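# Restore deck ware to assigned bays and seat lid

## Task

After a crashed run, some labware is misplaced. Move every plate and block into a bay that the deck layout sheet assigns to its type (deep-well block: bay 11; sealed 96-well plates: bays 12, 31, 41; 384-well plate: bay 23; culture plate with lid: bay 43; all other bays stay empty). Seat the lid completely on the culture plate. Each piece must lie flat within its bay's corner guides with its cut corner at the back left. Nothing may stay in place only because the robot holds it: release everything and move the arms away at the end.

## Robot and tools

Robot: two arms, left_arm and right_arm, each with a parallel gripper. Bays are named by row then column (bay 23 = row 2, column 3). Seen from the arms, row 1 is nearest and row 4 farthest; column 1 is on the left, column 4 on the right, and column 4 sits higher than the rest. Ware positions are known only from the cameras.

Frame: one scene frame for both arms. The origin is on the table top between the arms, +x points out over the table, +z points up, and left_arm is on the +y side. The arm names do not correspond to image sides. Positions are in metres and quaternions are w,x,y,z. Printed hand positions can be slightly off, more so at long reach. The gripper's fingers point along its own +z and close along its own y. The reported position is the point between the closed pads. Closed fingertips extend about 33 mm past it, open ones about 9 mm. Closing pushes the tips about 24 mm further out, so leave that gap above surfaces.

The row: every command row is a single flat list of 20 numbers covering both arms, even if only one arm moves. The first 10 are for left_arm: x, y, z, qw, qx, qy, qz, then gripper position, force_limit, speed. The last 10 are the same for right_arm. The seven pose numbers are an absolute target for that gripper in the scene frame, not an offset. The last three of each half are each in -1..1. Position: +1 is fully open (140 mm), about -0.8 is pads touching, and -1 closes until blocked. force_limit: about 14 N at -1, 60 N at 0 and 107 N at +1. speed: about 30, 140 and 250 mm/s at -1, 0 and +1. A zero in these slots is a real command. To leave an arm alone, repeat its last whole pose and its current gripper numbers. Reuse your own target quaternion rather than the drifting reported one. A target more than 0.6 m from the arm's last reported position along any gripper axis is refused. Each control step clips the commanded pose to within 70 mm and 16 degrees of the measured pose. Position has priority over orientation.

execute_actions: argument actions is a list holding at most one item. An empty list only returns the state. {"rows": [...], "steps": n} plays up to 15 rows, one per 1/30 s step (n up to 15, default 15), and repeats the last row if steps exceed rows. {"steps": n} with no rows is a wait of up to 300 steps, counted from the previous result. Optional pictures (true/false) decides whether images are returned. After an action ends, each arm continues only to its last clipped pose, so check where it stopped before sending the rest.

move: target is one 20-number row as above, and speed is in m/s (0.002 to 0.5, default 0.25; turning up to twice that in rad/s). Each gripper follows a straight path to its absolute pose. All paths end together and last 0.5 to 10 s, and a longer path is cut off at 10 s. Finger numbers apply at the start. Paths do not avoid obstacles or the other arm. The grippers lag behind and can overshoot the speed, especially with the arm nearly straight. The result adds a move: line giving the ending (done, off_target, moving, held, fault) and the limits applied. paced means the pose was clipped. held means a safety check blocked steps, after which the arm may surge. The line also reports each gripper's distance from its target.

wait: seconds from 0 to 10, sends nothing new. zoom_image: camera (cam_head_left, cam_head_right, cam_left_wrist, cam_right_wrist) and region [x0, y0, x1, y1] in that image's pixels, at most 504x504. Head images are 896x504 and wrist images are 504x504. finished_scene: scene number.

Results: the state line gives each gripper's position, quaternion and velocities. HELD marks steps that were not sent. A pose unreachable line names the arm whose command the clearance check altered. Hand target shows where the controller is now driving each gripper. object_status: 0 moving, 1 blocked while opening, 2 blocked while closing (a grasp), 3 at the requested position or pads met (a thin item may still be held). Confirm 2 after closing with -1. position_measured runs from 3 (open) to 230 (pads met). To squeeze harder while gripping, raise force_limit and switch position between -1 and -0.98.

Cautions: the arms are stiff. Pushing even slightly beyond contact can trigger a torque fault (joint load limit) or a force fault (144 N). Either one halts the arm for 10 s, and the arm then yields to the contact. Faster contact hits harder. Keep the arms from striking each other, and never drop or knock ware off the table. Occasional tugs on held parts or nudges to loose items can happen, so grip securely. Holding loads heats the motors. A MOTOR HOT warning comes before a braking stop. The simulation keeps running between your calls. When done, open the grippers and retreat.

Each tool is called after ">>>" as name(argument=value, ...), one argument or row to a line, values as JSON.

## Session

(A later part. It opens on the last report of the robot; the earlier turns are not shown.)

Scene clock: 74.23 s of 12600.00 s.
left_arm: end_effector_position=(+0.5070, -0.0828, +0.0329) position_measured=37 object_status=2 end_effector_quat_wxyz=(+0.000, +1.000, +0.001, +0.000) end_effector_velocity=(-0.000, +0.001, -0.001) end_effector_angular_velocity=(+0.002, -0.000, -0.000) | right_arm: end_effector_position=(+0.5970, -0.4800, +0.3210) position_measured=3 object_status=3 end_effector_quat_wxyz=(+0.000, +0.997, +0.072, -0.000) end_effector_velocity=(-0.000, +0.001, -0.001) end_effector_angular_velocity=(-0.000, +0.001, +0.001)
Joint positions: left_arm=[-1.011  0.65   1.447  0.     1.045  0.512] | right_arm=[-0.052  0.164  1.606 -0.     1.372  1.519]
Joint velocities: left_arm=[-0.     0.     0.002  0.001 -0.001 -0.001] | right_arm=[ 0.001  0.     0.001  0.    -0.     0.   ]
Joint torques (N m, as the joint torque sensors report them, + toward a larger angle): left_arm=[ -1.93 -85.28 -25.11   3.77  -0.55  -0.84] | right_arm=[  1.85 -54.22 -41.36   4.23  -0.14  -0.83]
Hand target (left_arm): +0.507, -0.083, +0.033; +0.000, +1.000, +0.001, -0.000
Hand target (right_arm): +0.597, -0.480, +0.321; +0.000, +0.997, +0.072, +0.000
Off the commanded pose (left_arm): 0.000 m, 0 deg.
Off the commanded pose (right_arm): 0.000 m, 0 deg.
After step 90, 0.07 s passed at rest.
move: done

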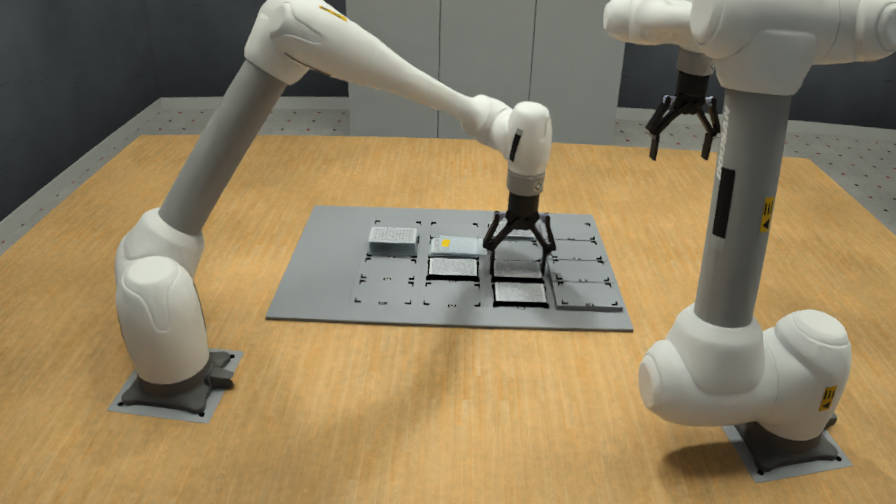

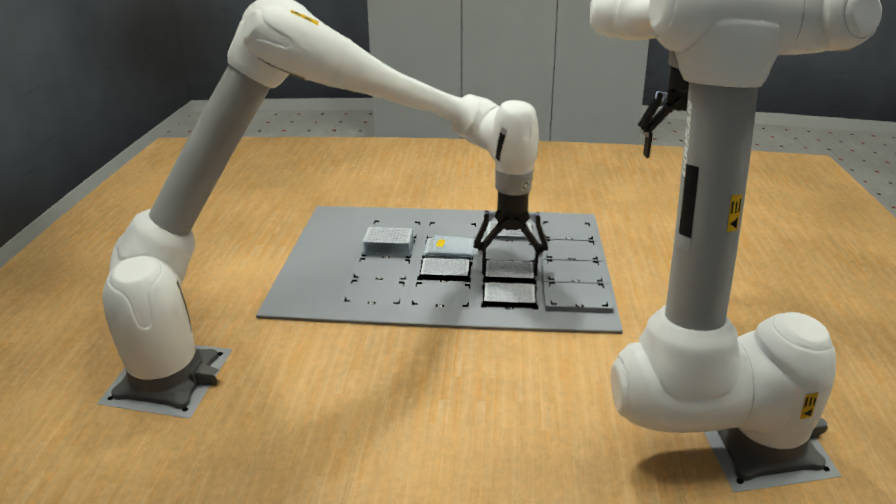

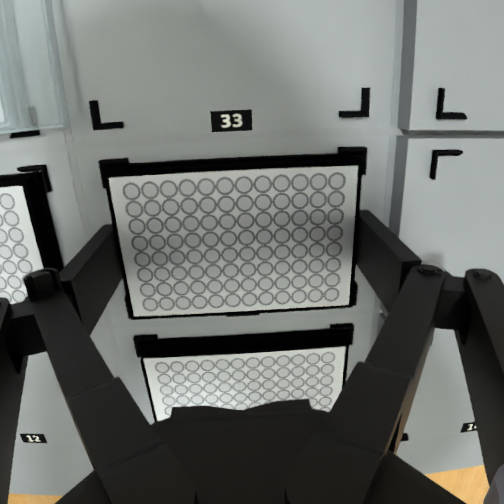

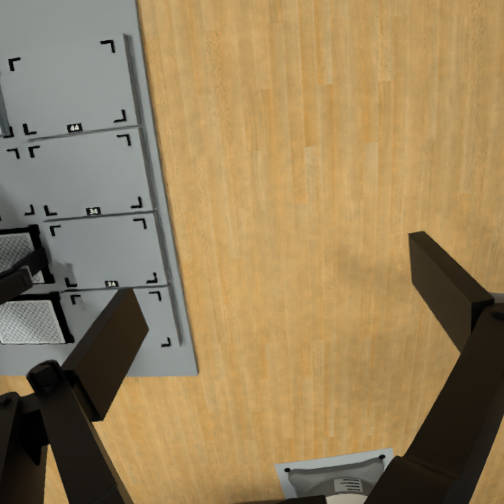

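>>> execute_actions(
  actions=[
    {"rows":[[0.507,-0.0828,0.0338,0,1,0.001,0,0.9,-0.3,-0.5,0.597,-0.48,0.321,0,0.997,0.072,0,1,0,0]],"steps":10},
  ],
  pictures=false,
)

>>> move(
  target=[0.507,-0.0828,0.085,0,1,-0.002,0,0.9,-0.3,-0.5,0.597,-0.48,0.321,0,0.997,0.072,0,1,0,0],
  speed=0.12,
)

>>> zoom_image(
  camera="cam_left_wrist",
  region=[80,100,400,400],
)

>>> move(
  target=[0.616,-0.04,0.085,0,1,-0.002,0,-1,-0.3,0.5,0.597,-0.48,0.321,0,0.997,0.072,0,1,0,0],
)

>>> move(
  target=[0.616,-0.028,0.051,0,1,-0.002,0,-1,-0.3,0.5,0.597,-0.48,0.321,0,0.997,0.072,0,1,0,0],
  speed=0.08,
)

>>> move(
  target=[0.616,0.008,0.051,0,1,-0.002,0,-1,-0.3,0.5,0.597,-0.48,0.321,0,0.997,0.072,0,1,0,0],
  speed=0.015,
)

>>> zoom_image(
  camera="cam_head_left",
  region=[410,210,570,320],
)

Scene clock: 86.07 s of 12600.00 s.
left_arm: end_effector_position=(+0.5070, -0.0828, +0.0337) position_measured=16 object_status=0 end_effector_quat_wxyz=(-0.000, +1.000, +0.001, -0.000) end_effector_velocity=(+0.000, -0.001, +0.001) end_effector_angular_velocity=(-0.001, -0.003, -0.001) | right_arm: end_effector_position=(+0.5970, -0.4800, +0.3210) position_measured=3 object_status=3 end_effector_quat_wxyz=(+0.000, +0.997, +0.072, -0.000) end_effector_velocity=(+0.000, +0.001, +0.001) end_effector_angular_velocity=(-0.000, -0.002, +0.001)
Joint positions: left_arm=[-1.011  0.649  1.447  0.     1.046  0.512] | right_arm=[-0.052  0.164  1.606 -0.     1.372  1.519]
Joint velocities: left_arm=[-0.001 -0.001 -0.     0.002 -0.001 -0.   ] | right_arm=[ 0.001 -0.001 -0.001 -0.     0.    -0.   ]
Joint torques (N m, as the joint torque sensors report them, + toward a larger angle): left_arm=[  -1.4  -105.66  -32.61    3.95    0.36   -0.29] | right_arm=[  0.97 -56.29 -41.22   4.67  -0.46  -0.9 ]
Hand target (left_arm): +0.507, -0.083, +0.034; -0.000, +1.000, +0.001, +0.000
Hand target (right_arm): +0.597, -0.480, +0.321; +0.000, +0.997, +0.072, +0.000
Off the commanded pose (left_arm): 0.000 m, 0 deg.
Off the commanded pose (right_arm): 0.000 m, 0 deg.
Steps of this call (steps 1 to 90: nothing new was sent; then 8.50 s passed at rest; steps 91 to 100: all 10 steps of this action). Readings (end_effector_position | what the end effector reports):
91: left_arm (+0.5070, -0.0828, +0.0328) | right_arm (+0.5970, -0.4800, +0.3210) | left_arm position_measured=37 object_status=0 | right_arm position_measured=3 object_status=3
92: left_arm (+0.5070, -0.0827, +0.0328) | right_arm (+0.5970, -0.4800, +0.3210) | left_arm position_measured=37 object_status=0 | right_arm position_measured=3 object_status=3
94: left_arm (+0.5069, -0.0826, +0.0330) | right_arm (+0.5970, -0.4800, +0.3210) | left_arm position_measured=26 object_status=0 | right_arm position_measured=3 object_status=3
98: left_arm (+0.5070, -0.0828, +0.0336) | right_arm (+0.5970, -0.4800, +0.3210) | left_arm position_measured=16 object_status=0 | right_arm position_measured=3 object_status=3
100: the state above

Scene clock: 87.10 s of 12600.00 s.
left_arm: end_effector_position=(+0.5069, -0.0827, +0.0849) position_measured=16 object_status=3 end_effector_quat_wxyz=(-0.000, +1.000, -0.002, -0.000) end_effector_velocity=(-0.000, -0.000, +0.001) end_effector_angular_velocity=(+0.001, +0.000, -0.000) | right_arm: end_effector_position=(+0.5970, -0.4800, +0.3210) position_measured=3 object_status=3 end_effector_quat_wxyz=(-0.000, +0.997, +0.072, -0.000) end_effector_velocity=(-0.000, +0.001, -0.002) end_effector_angular_velocity=(+0.000, +0.003, +0.000)
Joint positions: left_arm=[-1.011  0.61   1.411  0.     1.121  0.518] | right_arm=[-0.052  0.164  1.606  0.     1.372  1.519]
Joint velocities: left_arm=[-0.001 -0.001 -0.001  0.     0.002 -0.001] | right_arm=[ 0.     0.002  0.001  0.001  0.    -0.   ]
Joint torques (N m, as the joint torque sensors report them, + toward a larger angle): left_arm=[  -0.91 -101.07  -34.4     3.97    0.15   -0.44] | right_arm=[  3.79 -57.62 -42.52   4.14   0.07  -0.24]
Hand target (left_arm): +0.507, -0.083, +0.085; -0.000, +1.000, -0.002, +0.000
Hand target (right_arm): +0.597, -0.480, +0.321; +0.000, +0.997, +0.072, +0.000
Off the commanded pose (left_arm): 0.000 m, 0 deg.
Off the commanded pose (right_arm): 0.000 m, 0 deg.
move: done

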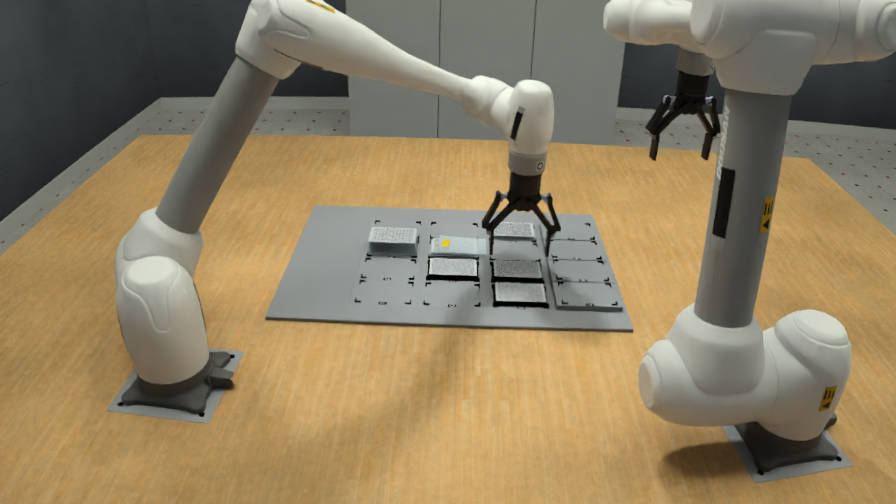

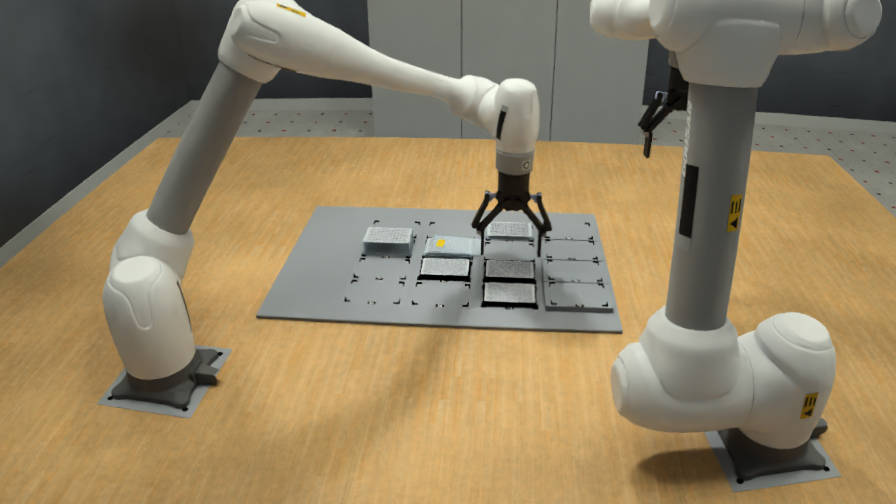

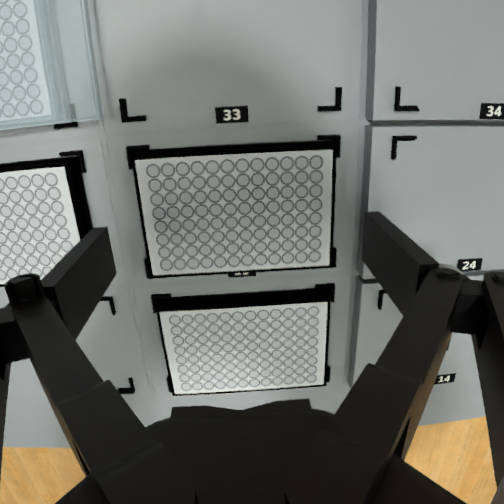

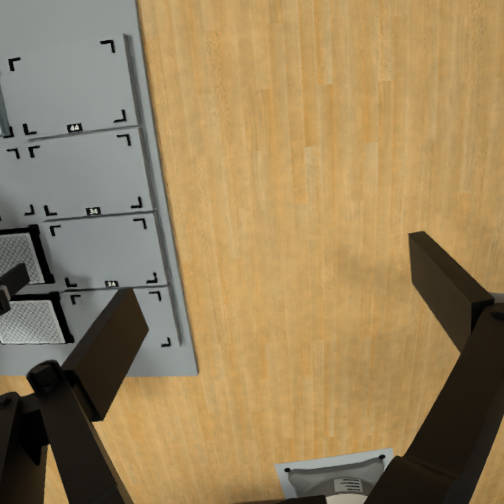

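Region (80, 100, 400, 400) of cam_left_wrist's 504x504 image, scaled by 1.575, with more detail than that image has; it fills the top 472 rows of this view, and the rest is white.

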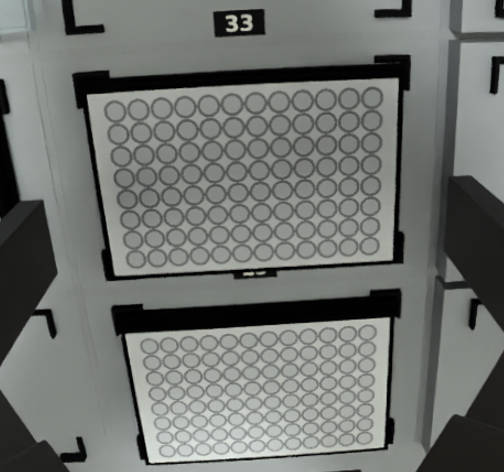

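Scene clock: 88.03 s of 12600.00 s.
left_arm: end_effector_position=(+0.6160, -0.0400, +0.0850) position_measured=232 object_status=3 end_effector_quat_wxyz=(-0.000, +1.000, -0.002, +0.000) end_effector_velocity=(+0.001, +0.001, +0.000) end_effector_angular_velocity=(-0.000, +0.001, +0.001) | right_arm: end_effector_position=(+0.5970, -0.4800, +0.3210) position_measured=3 object_status=3 end_effector_quat_wxyz=(-0.000, +0.997, +0.072, -0.000) end_effector_velocity=(-0.000, +0.000, -0.000) end_effector_angular_velocity=(+0.000, +0.000, +0.001)
Joint positions: left_arm=[-0.879  0.653  1.337  0.001  1.152  0.65 ] | right_arm=[-0.052  0.164  1.606  0.     1.372  1.519]
Joint velocities: left_arm=[ 0.002  0.001 -0.001 -0.001  0.001  0.001] | right_arm=[ 0.001 -0.     0.     0.     0.    -0.   ]
Joint torques (N m, as the joint torque sensors report them, + toward a larger angle): left_arm=[  -0.79 -106.39  -35.98    4.64    0.47   -0.45] | right_arm=[  0.16 -55.44 -42.87   4.65  -0.17  -0.94]
Hand target (left_arm): +0.616, -0.040, +0.085; -0.000, +1.000, -0.002, +0.000
Hand target (right_arm): +0.597, -0.480, +0.321; +0.000, +0.997, +0.072, +0.000
Off the commanded pose (left_arm): 0.000 m, 0 deg.
Off the commanded pose (right_arm): 0.000 m, 0 deg.
move: done

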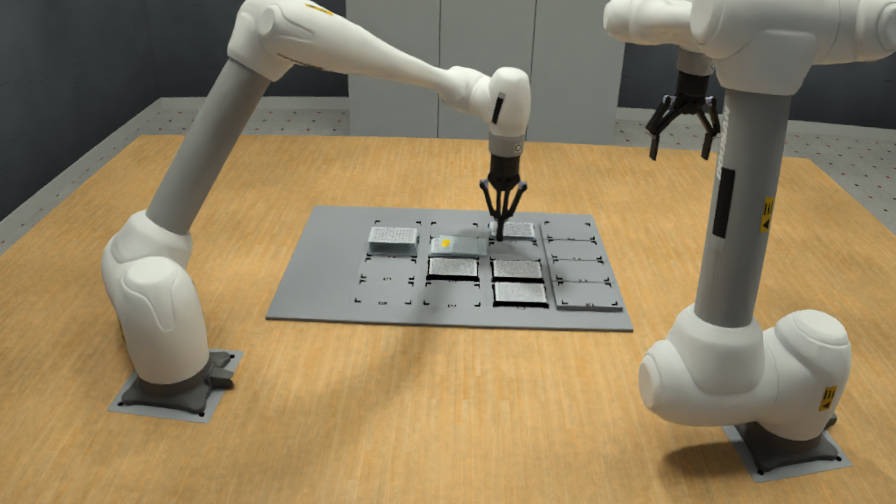

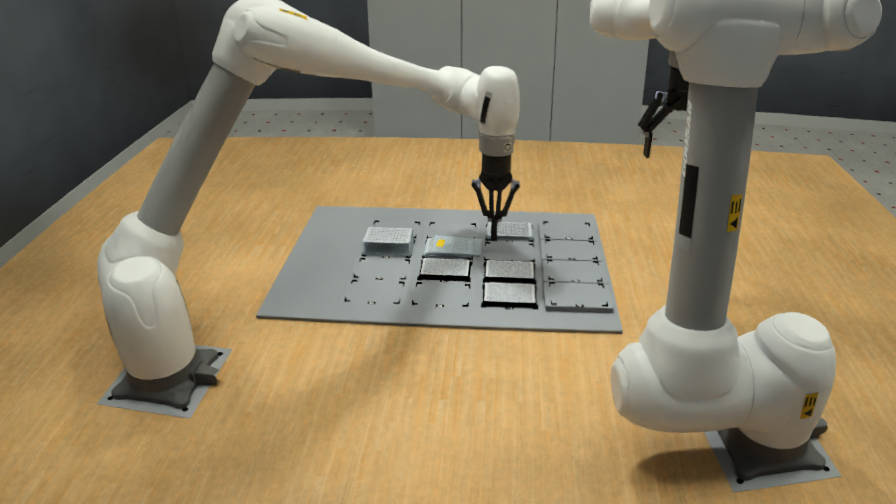

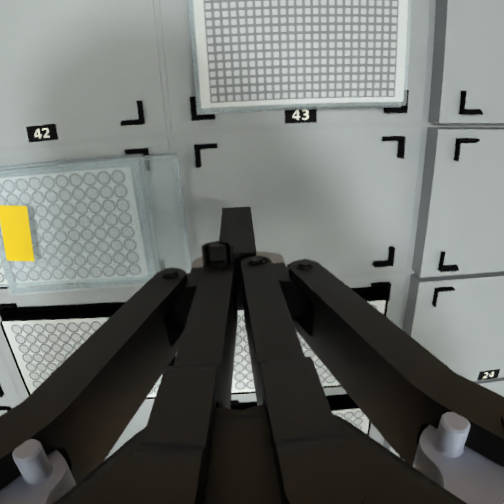

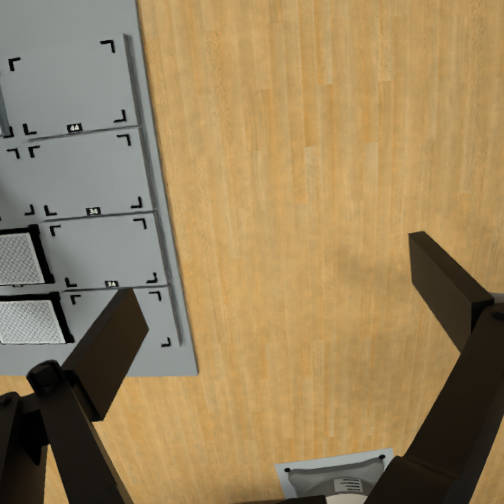

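Scene clock: 88.83 s of 12600.00 s.
left_arm: end_effector_position=(+0.6160, -0.0281, +0.0511) position_measured=232 object_status=3 end_effector_quat_wxyz=(+0.000, +1.000, -0.002, -0.000) end_effector_velocity=(+0.001, +0.001, -0.000) end_effector_angular_velocity=(+0.000, -0.001, -0.000) | right_arm: end_effector_position=(+0.5970, -0.4800, +0.3210) position_measured=3 object_status=3 end_effector_quat_wxyz=(+0.000, +0.997, +0.072, -0.000) end_effector_velocity=(-0.000, +0.000, +0.000) end_effector_angular_velocity=(+0.001, +0.000, -0.001)
Joint positions: left_arm=[-0.871  0.663  1.386 -0.     1.092  0.658] | right_arm=[-0.052  0.164  1.606 -0.     1.372  1.519]
Joint velocities: left_arm=[ 0.001 -0.     0.001  0.001 -0.002  0.001] | right_arm=[-0.    -0.    -0.     0.001  0.     0.   ]
Joint torques (N m, as the joint torque sensors report them, + toward a larger angle): left_arm=[  -0.59 -106.32  -32.73    4.01    0.49   -0.47] | right_arm=[  2.58 -54.65 -42.13   4.74  -0.33  -0.3 ]
Hand target (left_arm): +0.616, -0.028, +0.051; +0.000, +1.000, -0.002, -0.000
Hand target (right_arm): +0.597, -0.480, +0.321; +0.000, +0.997, +0.072, +0.000
Off the commanded pose (left_arm): 0.000 m, 0 deg.
Off the commanded pose (right_arm): 0.000 m, 0 deg.
move: done

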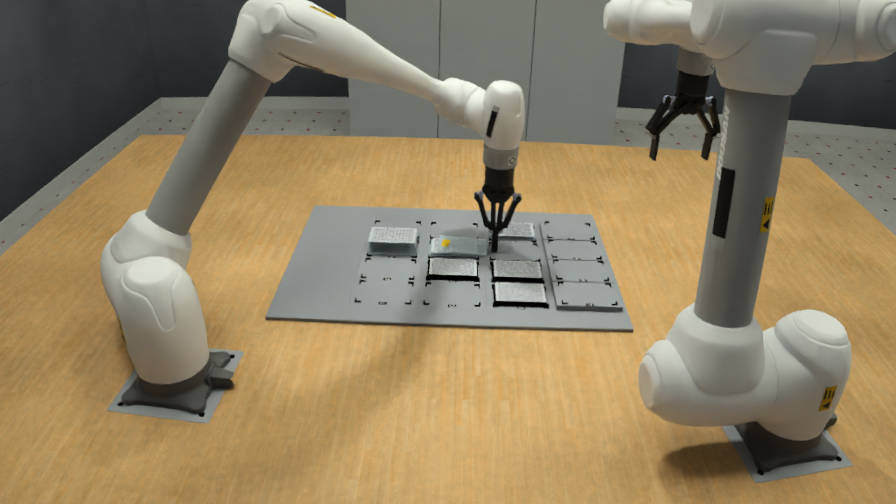

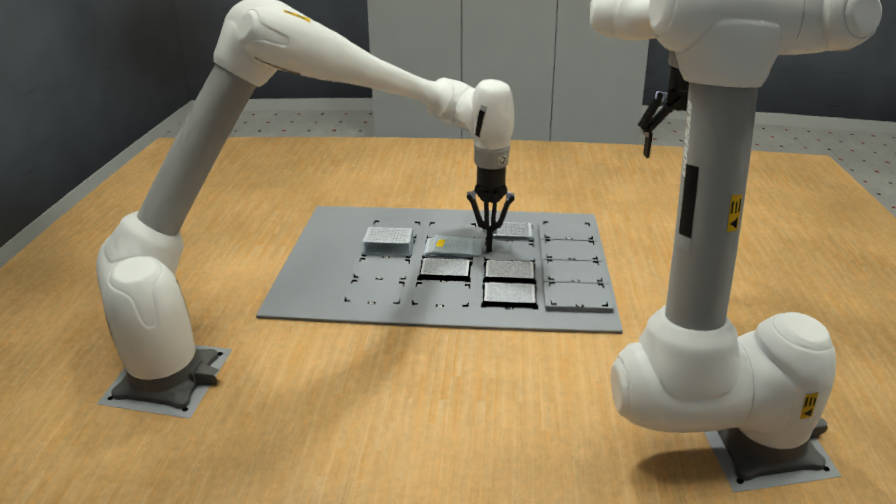

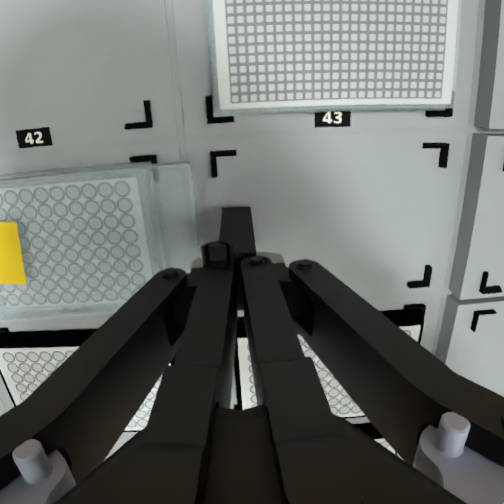

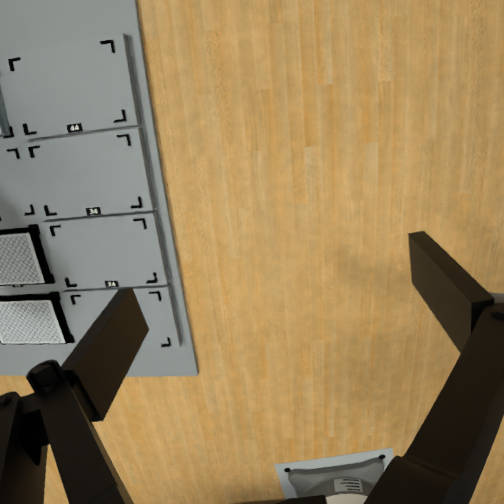

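Scene clock: 91.47 s of 12600.00 s.
left_arm: end_effector_position=(+0.6160, +0.0079, +0.0510) position_measured=232 object_status=3 end_effector_quat_wxyz=(-0.000, +1.000, -0.002, +0.000) end_effector_velocity=(-0.001, +0.001, -0.001) end_effector_angular_velocity=(+0.001, +0.000, -0.001) | right_arm: end_effector_position=(+0.5970, -0.4800, +0.3210) position_measured=3 object_status=3 end_effector_quat_wxyz=(-0.000, +0.997, +0.072, +0.000) end_effector_velocity=(+0.001, -0.000, -0.001) end_effector_angular_velocity=(-0.000, +0.001, -0.000)
Joint positions: left_arm=[-0.845  0.624  1.455  0.     1.062  0.684] | right_arm=[-0.052  0.164  1.606  0.     1.372  1.519]
Joint velocities: left_arm=[-0.    -0.001  0.002  0.    -0.001  0.   ] | right_arm=[-0.     0.002 -0.001  0.     0.    -0.   ]
Joint torques (N m, as the joint torque sensors report them, + toward a larger angle): left_arm=[  -0.27 -100.47  -32.06    4.04    0.22   -0.3 ] | right_arm=[  2.45 -57.82 -42.19   4.43  -0.16  -0.47]
Hand target (left_arm): +0.616, +0.008, +0.051; -0.000, +1.000, -0.002, +0.000
Hand target (right_arm): +0.597, -0.480, +0.321; +0.000, +0.997, +0.072, +0.000
Off the commanded pose (left_arm): 0.000 m, 0 deg.
Off the commanded pose (right_arm): 0.000 m, 0 deg.
move: done

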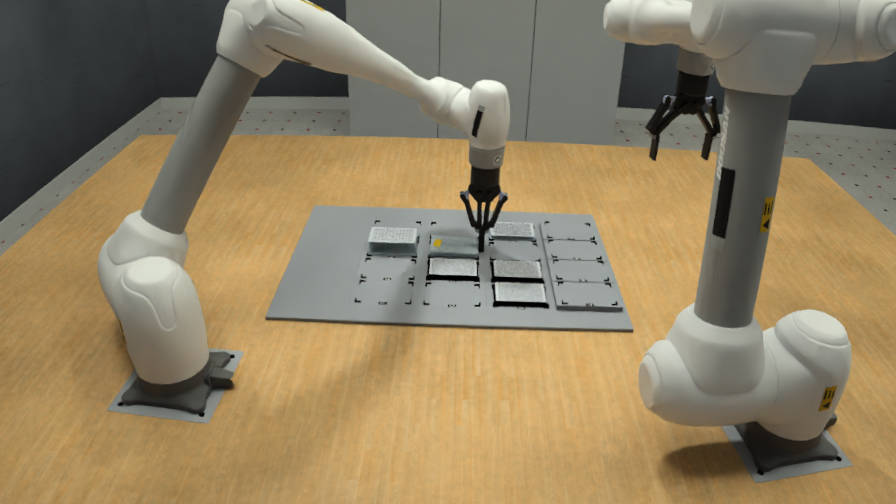

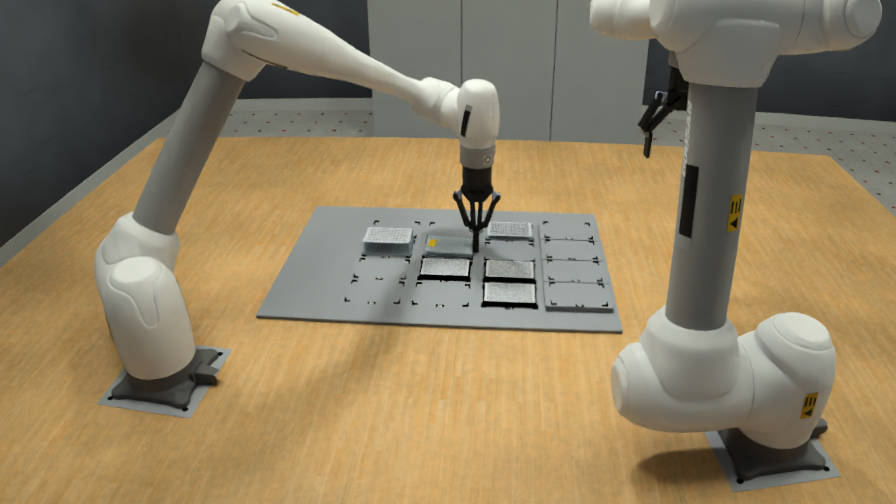

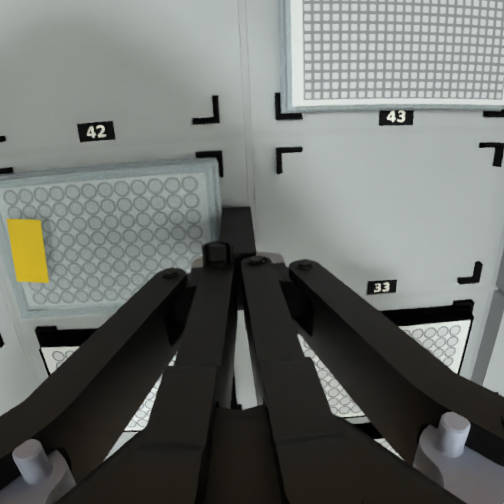

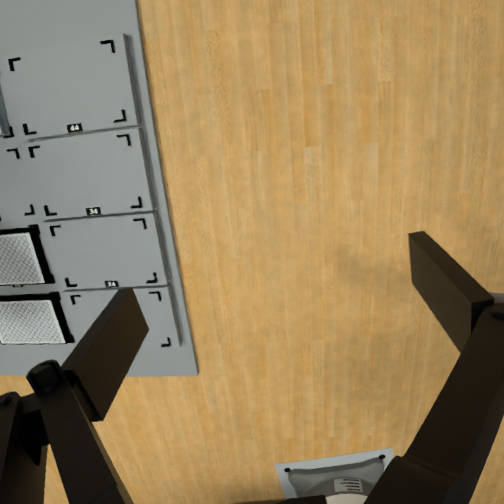

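Region (410, 210, 570, 320) of cam_head_left's 896x504 image, scaled by 3.150, with more detail than that image has; it fills the top 346 rows of this view, and the rest is white.

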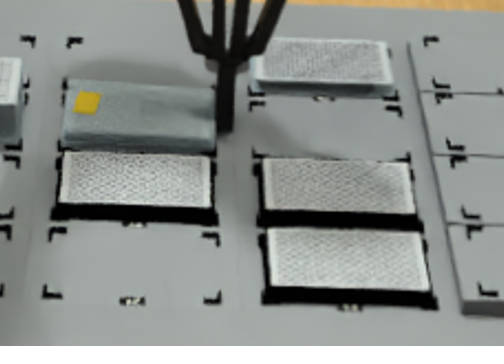

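>>> move(
  target=[0.616,0.0105,0.051,0,1,-0.002,0,-1,-0.3,0.5,0.597,-0.48,0.321,0,0.997,0.072,0,1,0,0],
  speed=0.004,
)

>>> zoom_image(
  camera="cam_head_left",
  region=[410,210,570,320],
)

Scene clock: 97.30 s of 12600.00 s.
left_arm: end_effector_position=(+0.6160, +0.0105, +0.0510) position_measured=232 object_status=3 end_effector_quat_wxyz=(+0.000, +1.000, -0.002, +0.000) end_effector_velocity=(-0.000, +0.001, -0.000) end_effector_angular_velocity=(+0.002, +0.001, -0.000) | right_arm: end_effector_position=(+0.5970, -0.4800, +0.3210) position_measured=3 object_status=3 end_effector_quat_wxyz=(+0.000, +0.997, +0.072, +0.000) end_effector_velocity=(-0.000, +0.000, -0.001) end_effector_angular_velocity=(+0.001, +0.001, -0.001)
Joint positions: left_arm=[-0.843  0.621  1.46   0.     1.06   0.686] | right_arm=[-0.052  0.164  1.606 -0.     1.372  1.519]
Joint velocities: left_arm=[ 0.    -0.     0.001  0.     0.001  0.001] | right_arm=[-0.     0.001  0.001  0.001 -0.    -0.   ]
Joint torques (N m, as the joint torque sensors report them, + toward a larger angle): left_arm=[  4.54 -99.53 -27.48   6.2    3.59  -0.38] | right_arm=[  3.85 -57.38 -42.58   4.22  -0.15  -0.46]
Hand target (left_arm): +0.616, +0.011, +0.051; -0.000, +1.000, -0.002, +0.000
Hand target (right_arm): +0.597, -0.480, +0.321; +0.000, +0.997, +0.072, +0.000
Off the commanded pose (left_arm): 0.000 m, 0 deg.
Off the commanded pose (right_arm): 0.000 m, 0 deg.
After step 90, 2.00 s passed at rest.
move: done

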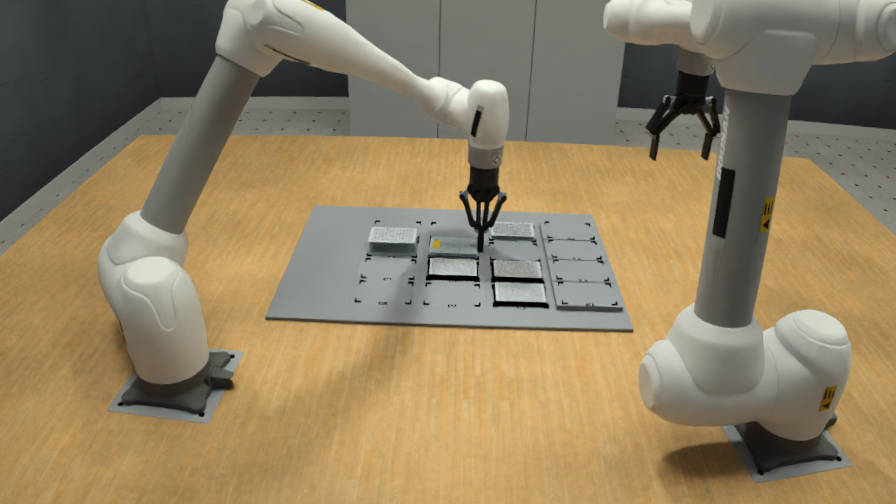

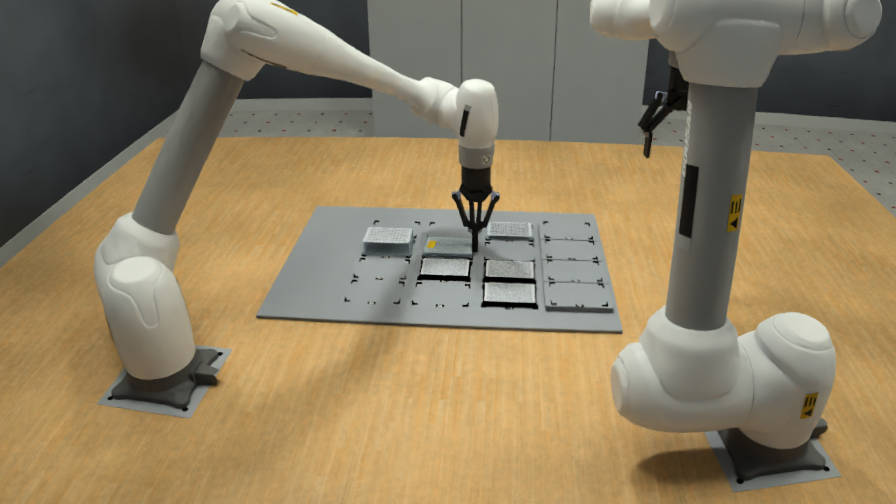

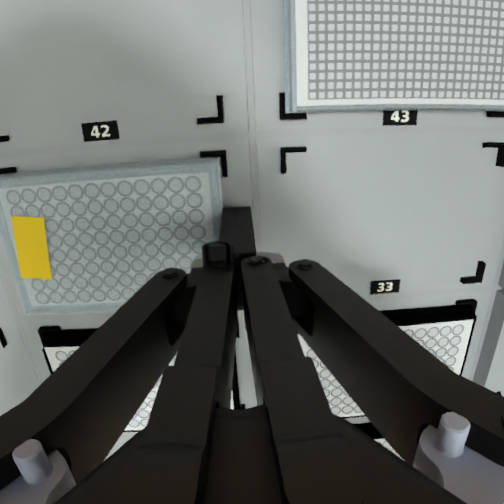

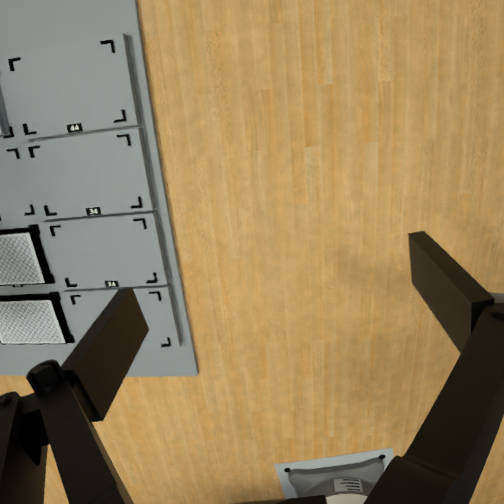

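Region (410, 210, 570, 320) of cam_head_left's 896x504 image, scaled by 3.150, with more detail than that image has; it fills the top 346 rows of this view, and the rest is white.

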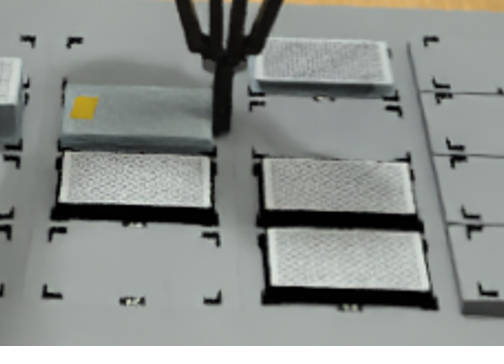

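Lid dropped. Back off and re-inspect bay 22 from the same view as 23.

>>> move(
  target=[0.616,-0.005,0.09,0,1,-0.002,0,-1,-0.3,0.5,0.597,-0.48,0.321,0,0.997,0.072,0,1,0,0],
  speed=0.08,
)

>>> move(
  target=[0.507,0.0812,0.085,0,1,-0.002,0,0.9,-0.3,0.5,0.597,-0.48,0.321,0,0.997,0.072,0,1,0,0],
)

>>> zoom_image(
  camera="cam_left_wrist",
  region=[80,100,400,400],
)

Scene clock: 103.57 s of 12600.00 s.
left_arm: end_effector_position=(+0.6159, -0.0049, +0.0900) position_measured=232 object_status=3 end_effector_quat_wxyz=(+0.000, +1.000, -0.002, -0.000) end_effector_velocity=(-0.000, -0.001, +0.001) end_effector_angular_velocity=(+0.000, -0.000, -0.001) | right_arm: end_effector_position=(+0.5970, -0.4800, +0.3210) position_measured=3 object_status=3 end_effector_quat_wxyz=(-0.000, +0.997, +0.072, +0.000) end_effector_velocity=(+0.000, -0.002, -0.001) end_effector_angular_velocity=(-0.001, +0.001, -0.002)
Joint positions: left_arm=[-0.855  0.609  1.403 -0.     1.13   0.674] | right_arm=[-0.052  0.164  1.606  0.     1.372  1.519]
Joint velocities: left_arm=[-0.001  0.    -0.002  0.     0.002 -0.   ] | right_arm=[-0.002  0.001 -0.    -0.001  0.     0.   ]
Joint torques (N m, as the joint torque sensors report them, + toward a larger angle): left_arm=[  -1.37 -101.37  -33.22    4.08    0.12   -0.29] | right_arm=[  2.16 -59.26 -41.59   4.5   -0.25  -0.59]
Hand target (left_arm): +0.616, -0.005, +0.090; -0.000, +1.000, -0.002, +0.000
Hand target (right_arm): +0.597, -0.480, +0.321; +0.000, +0.997, +0.072, +0.000
Off the commanded pose (left_arm): 0.000 m, 0 deg.
Off the commanded pose (right_arm): 0.000 m, 0 deg.
After step 90, 2.40 s passed at rest.
move: done

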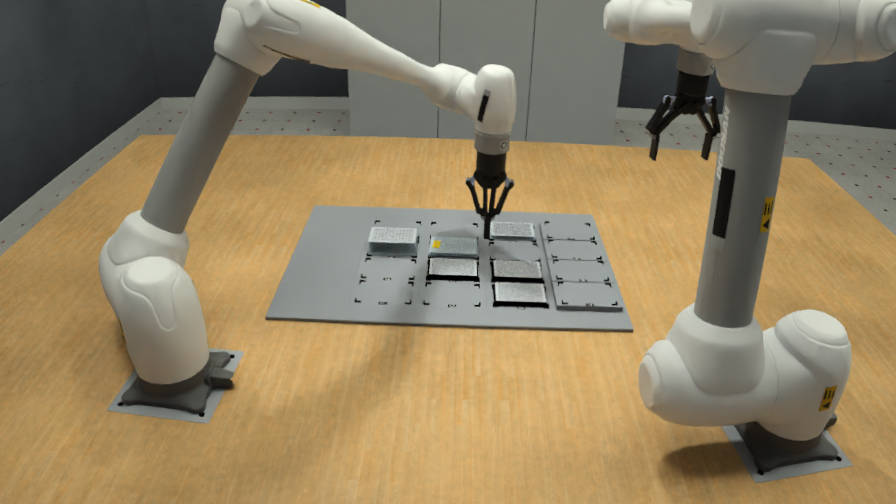

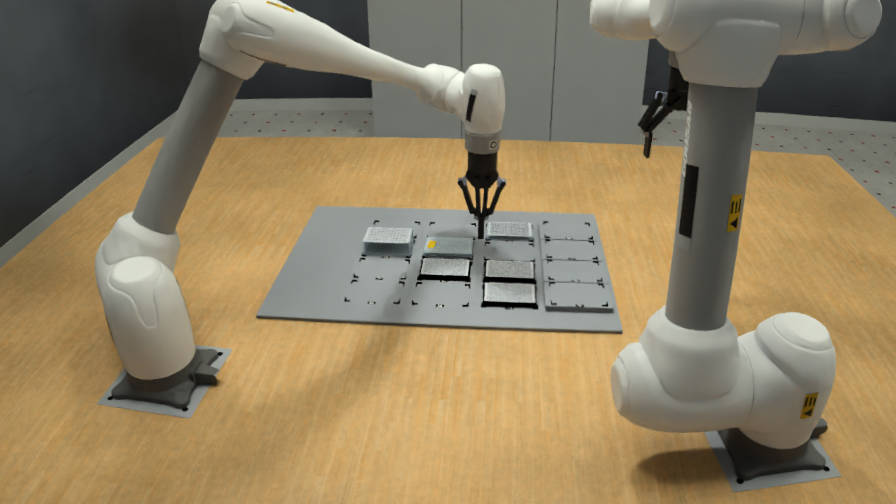

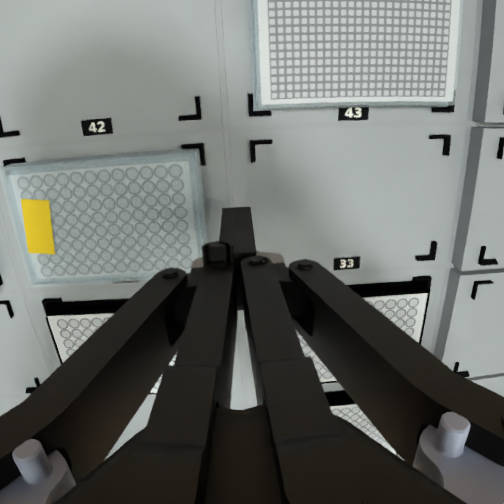

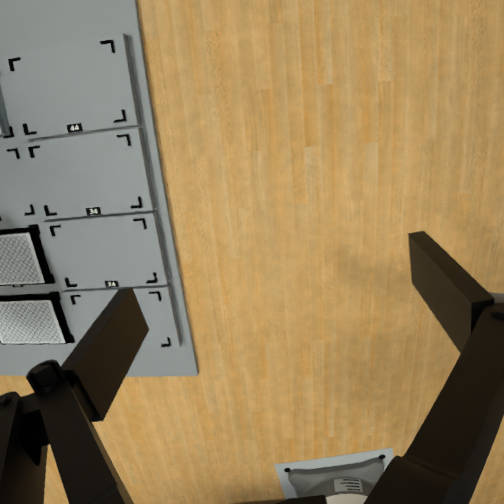

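Scene clock: 104.60 s of 12600.00 s.
left_arm: end_effector_position=(+0.5070, +0.0811, +0.0848) position_measured=16 object_status=3 end_effector_quat_wxyz=(+0.000, +1.000, -0.002, -0.000) end_effector_velocity=(-0.001, +0.001, -0.000) end_effector_angular_velocity=(+0.002, -0.001, -0.001) | right_arm: end_effector_position=(+0.5970, -0.4800, +0.3210) position_measured=3 object_status=3 end_effector_quat_wxyz=(-0.000, +0.997, +0.072, +0.000) end_effector_velocity=(-0.000, +0.000, -0.000) end_effector_angular_velocity=(+0.000, +0.001, +0.000)
Joint positions: left_arm=[-0.899  0.421  1.719 -0.     1.002  0.631] | right_arm=[-0.052  0.164  1.606  0.     1.372  1.519]
Joint velocities: left_arm=[-0.001 -0.001  0.002  0.002 -0.    -0.   ] | right_arm=[0.    0.    0.001 0.    0.    0.   ]
Joint torques (N m, as the joint torque sensors report them, + toward a larger angle): left_arm=[ -1.29 -83.17 -31.79   3.75   0.33  -0.27] | right_arm=[  1.56 -56.2  -41.76   4.44  -0.42  -0.24]
Hand target (left_arm): +0.507, +0.081, +0.085; +0.000, +1.000, -0.002, -0.000
Hand target (right_arm): +0.597, -0.480, +0.321; +0.000, +0.997, +0.072, +0.000
Off the commanded pose (left_arm): 0.000 m, 0 deg.
Off the commanded pose (right_arm): 0.000 m, 0 deg.
move: done

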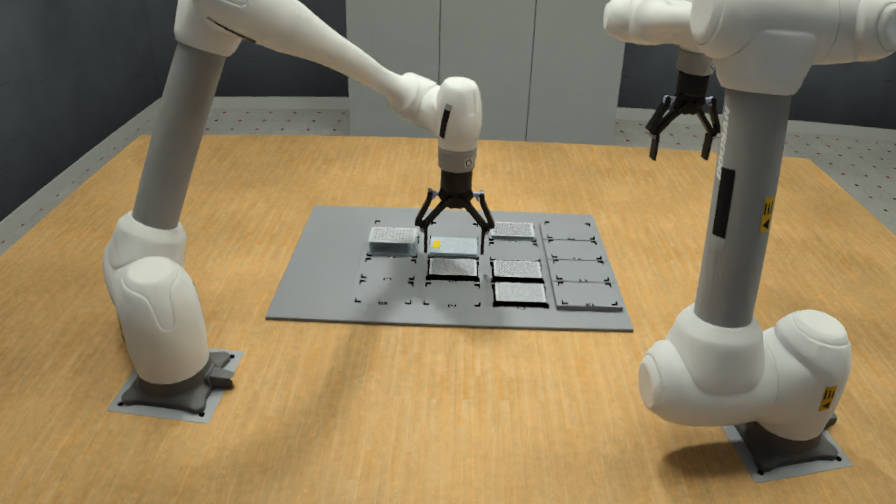

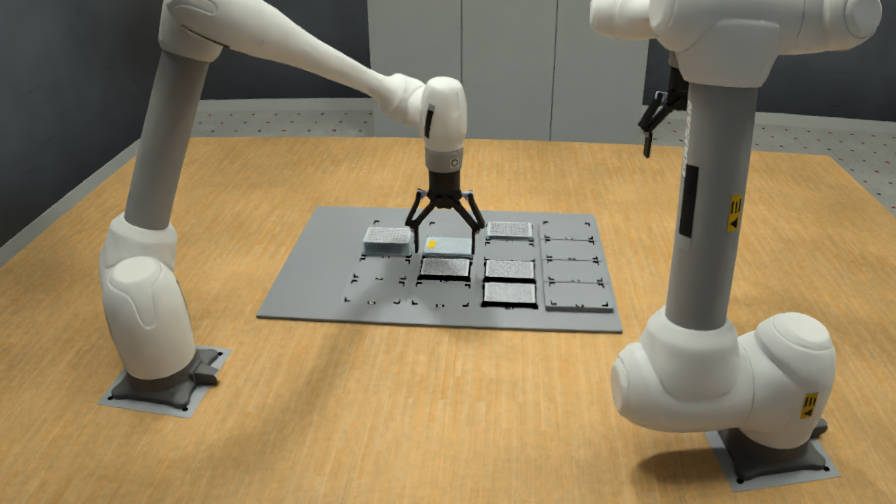

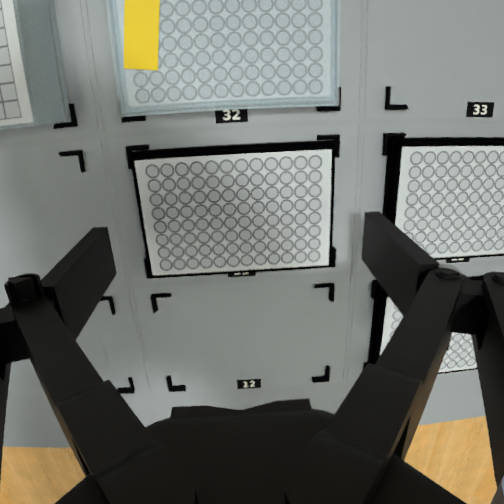

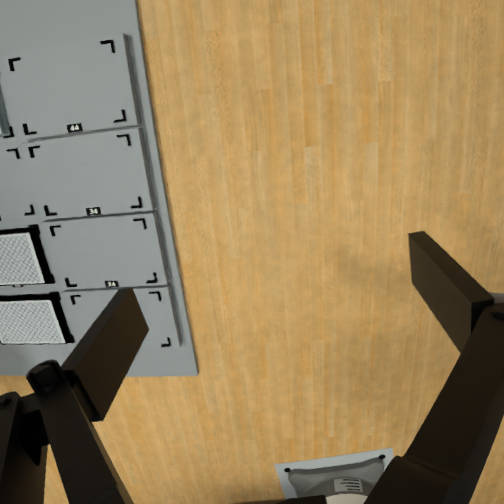

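Region (80, 100, 400, 400) of cam_left_wrist's 504x504 image, scaled by 1.575, with more detail than that image has; it fills the top 472 rows of this view, and the rest is white.

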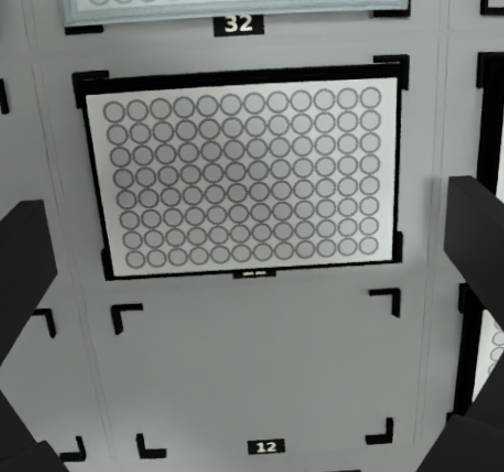

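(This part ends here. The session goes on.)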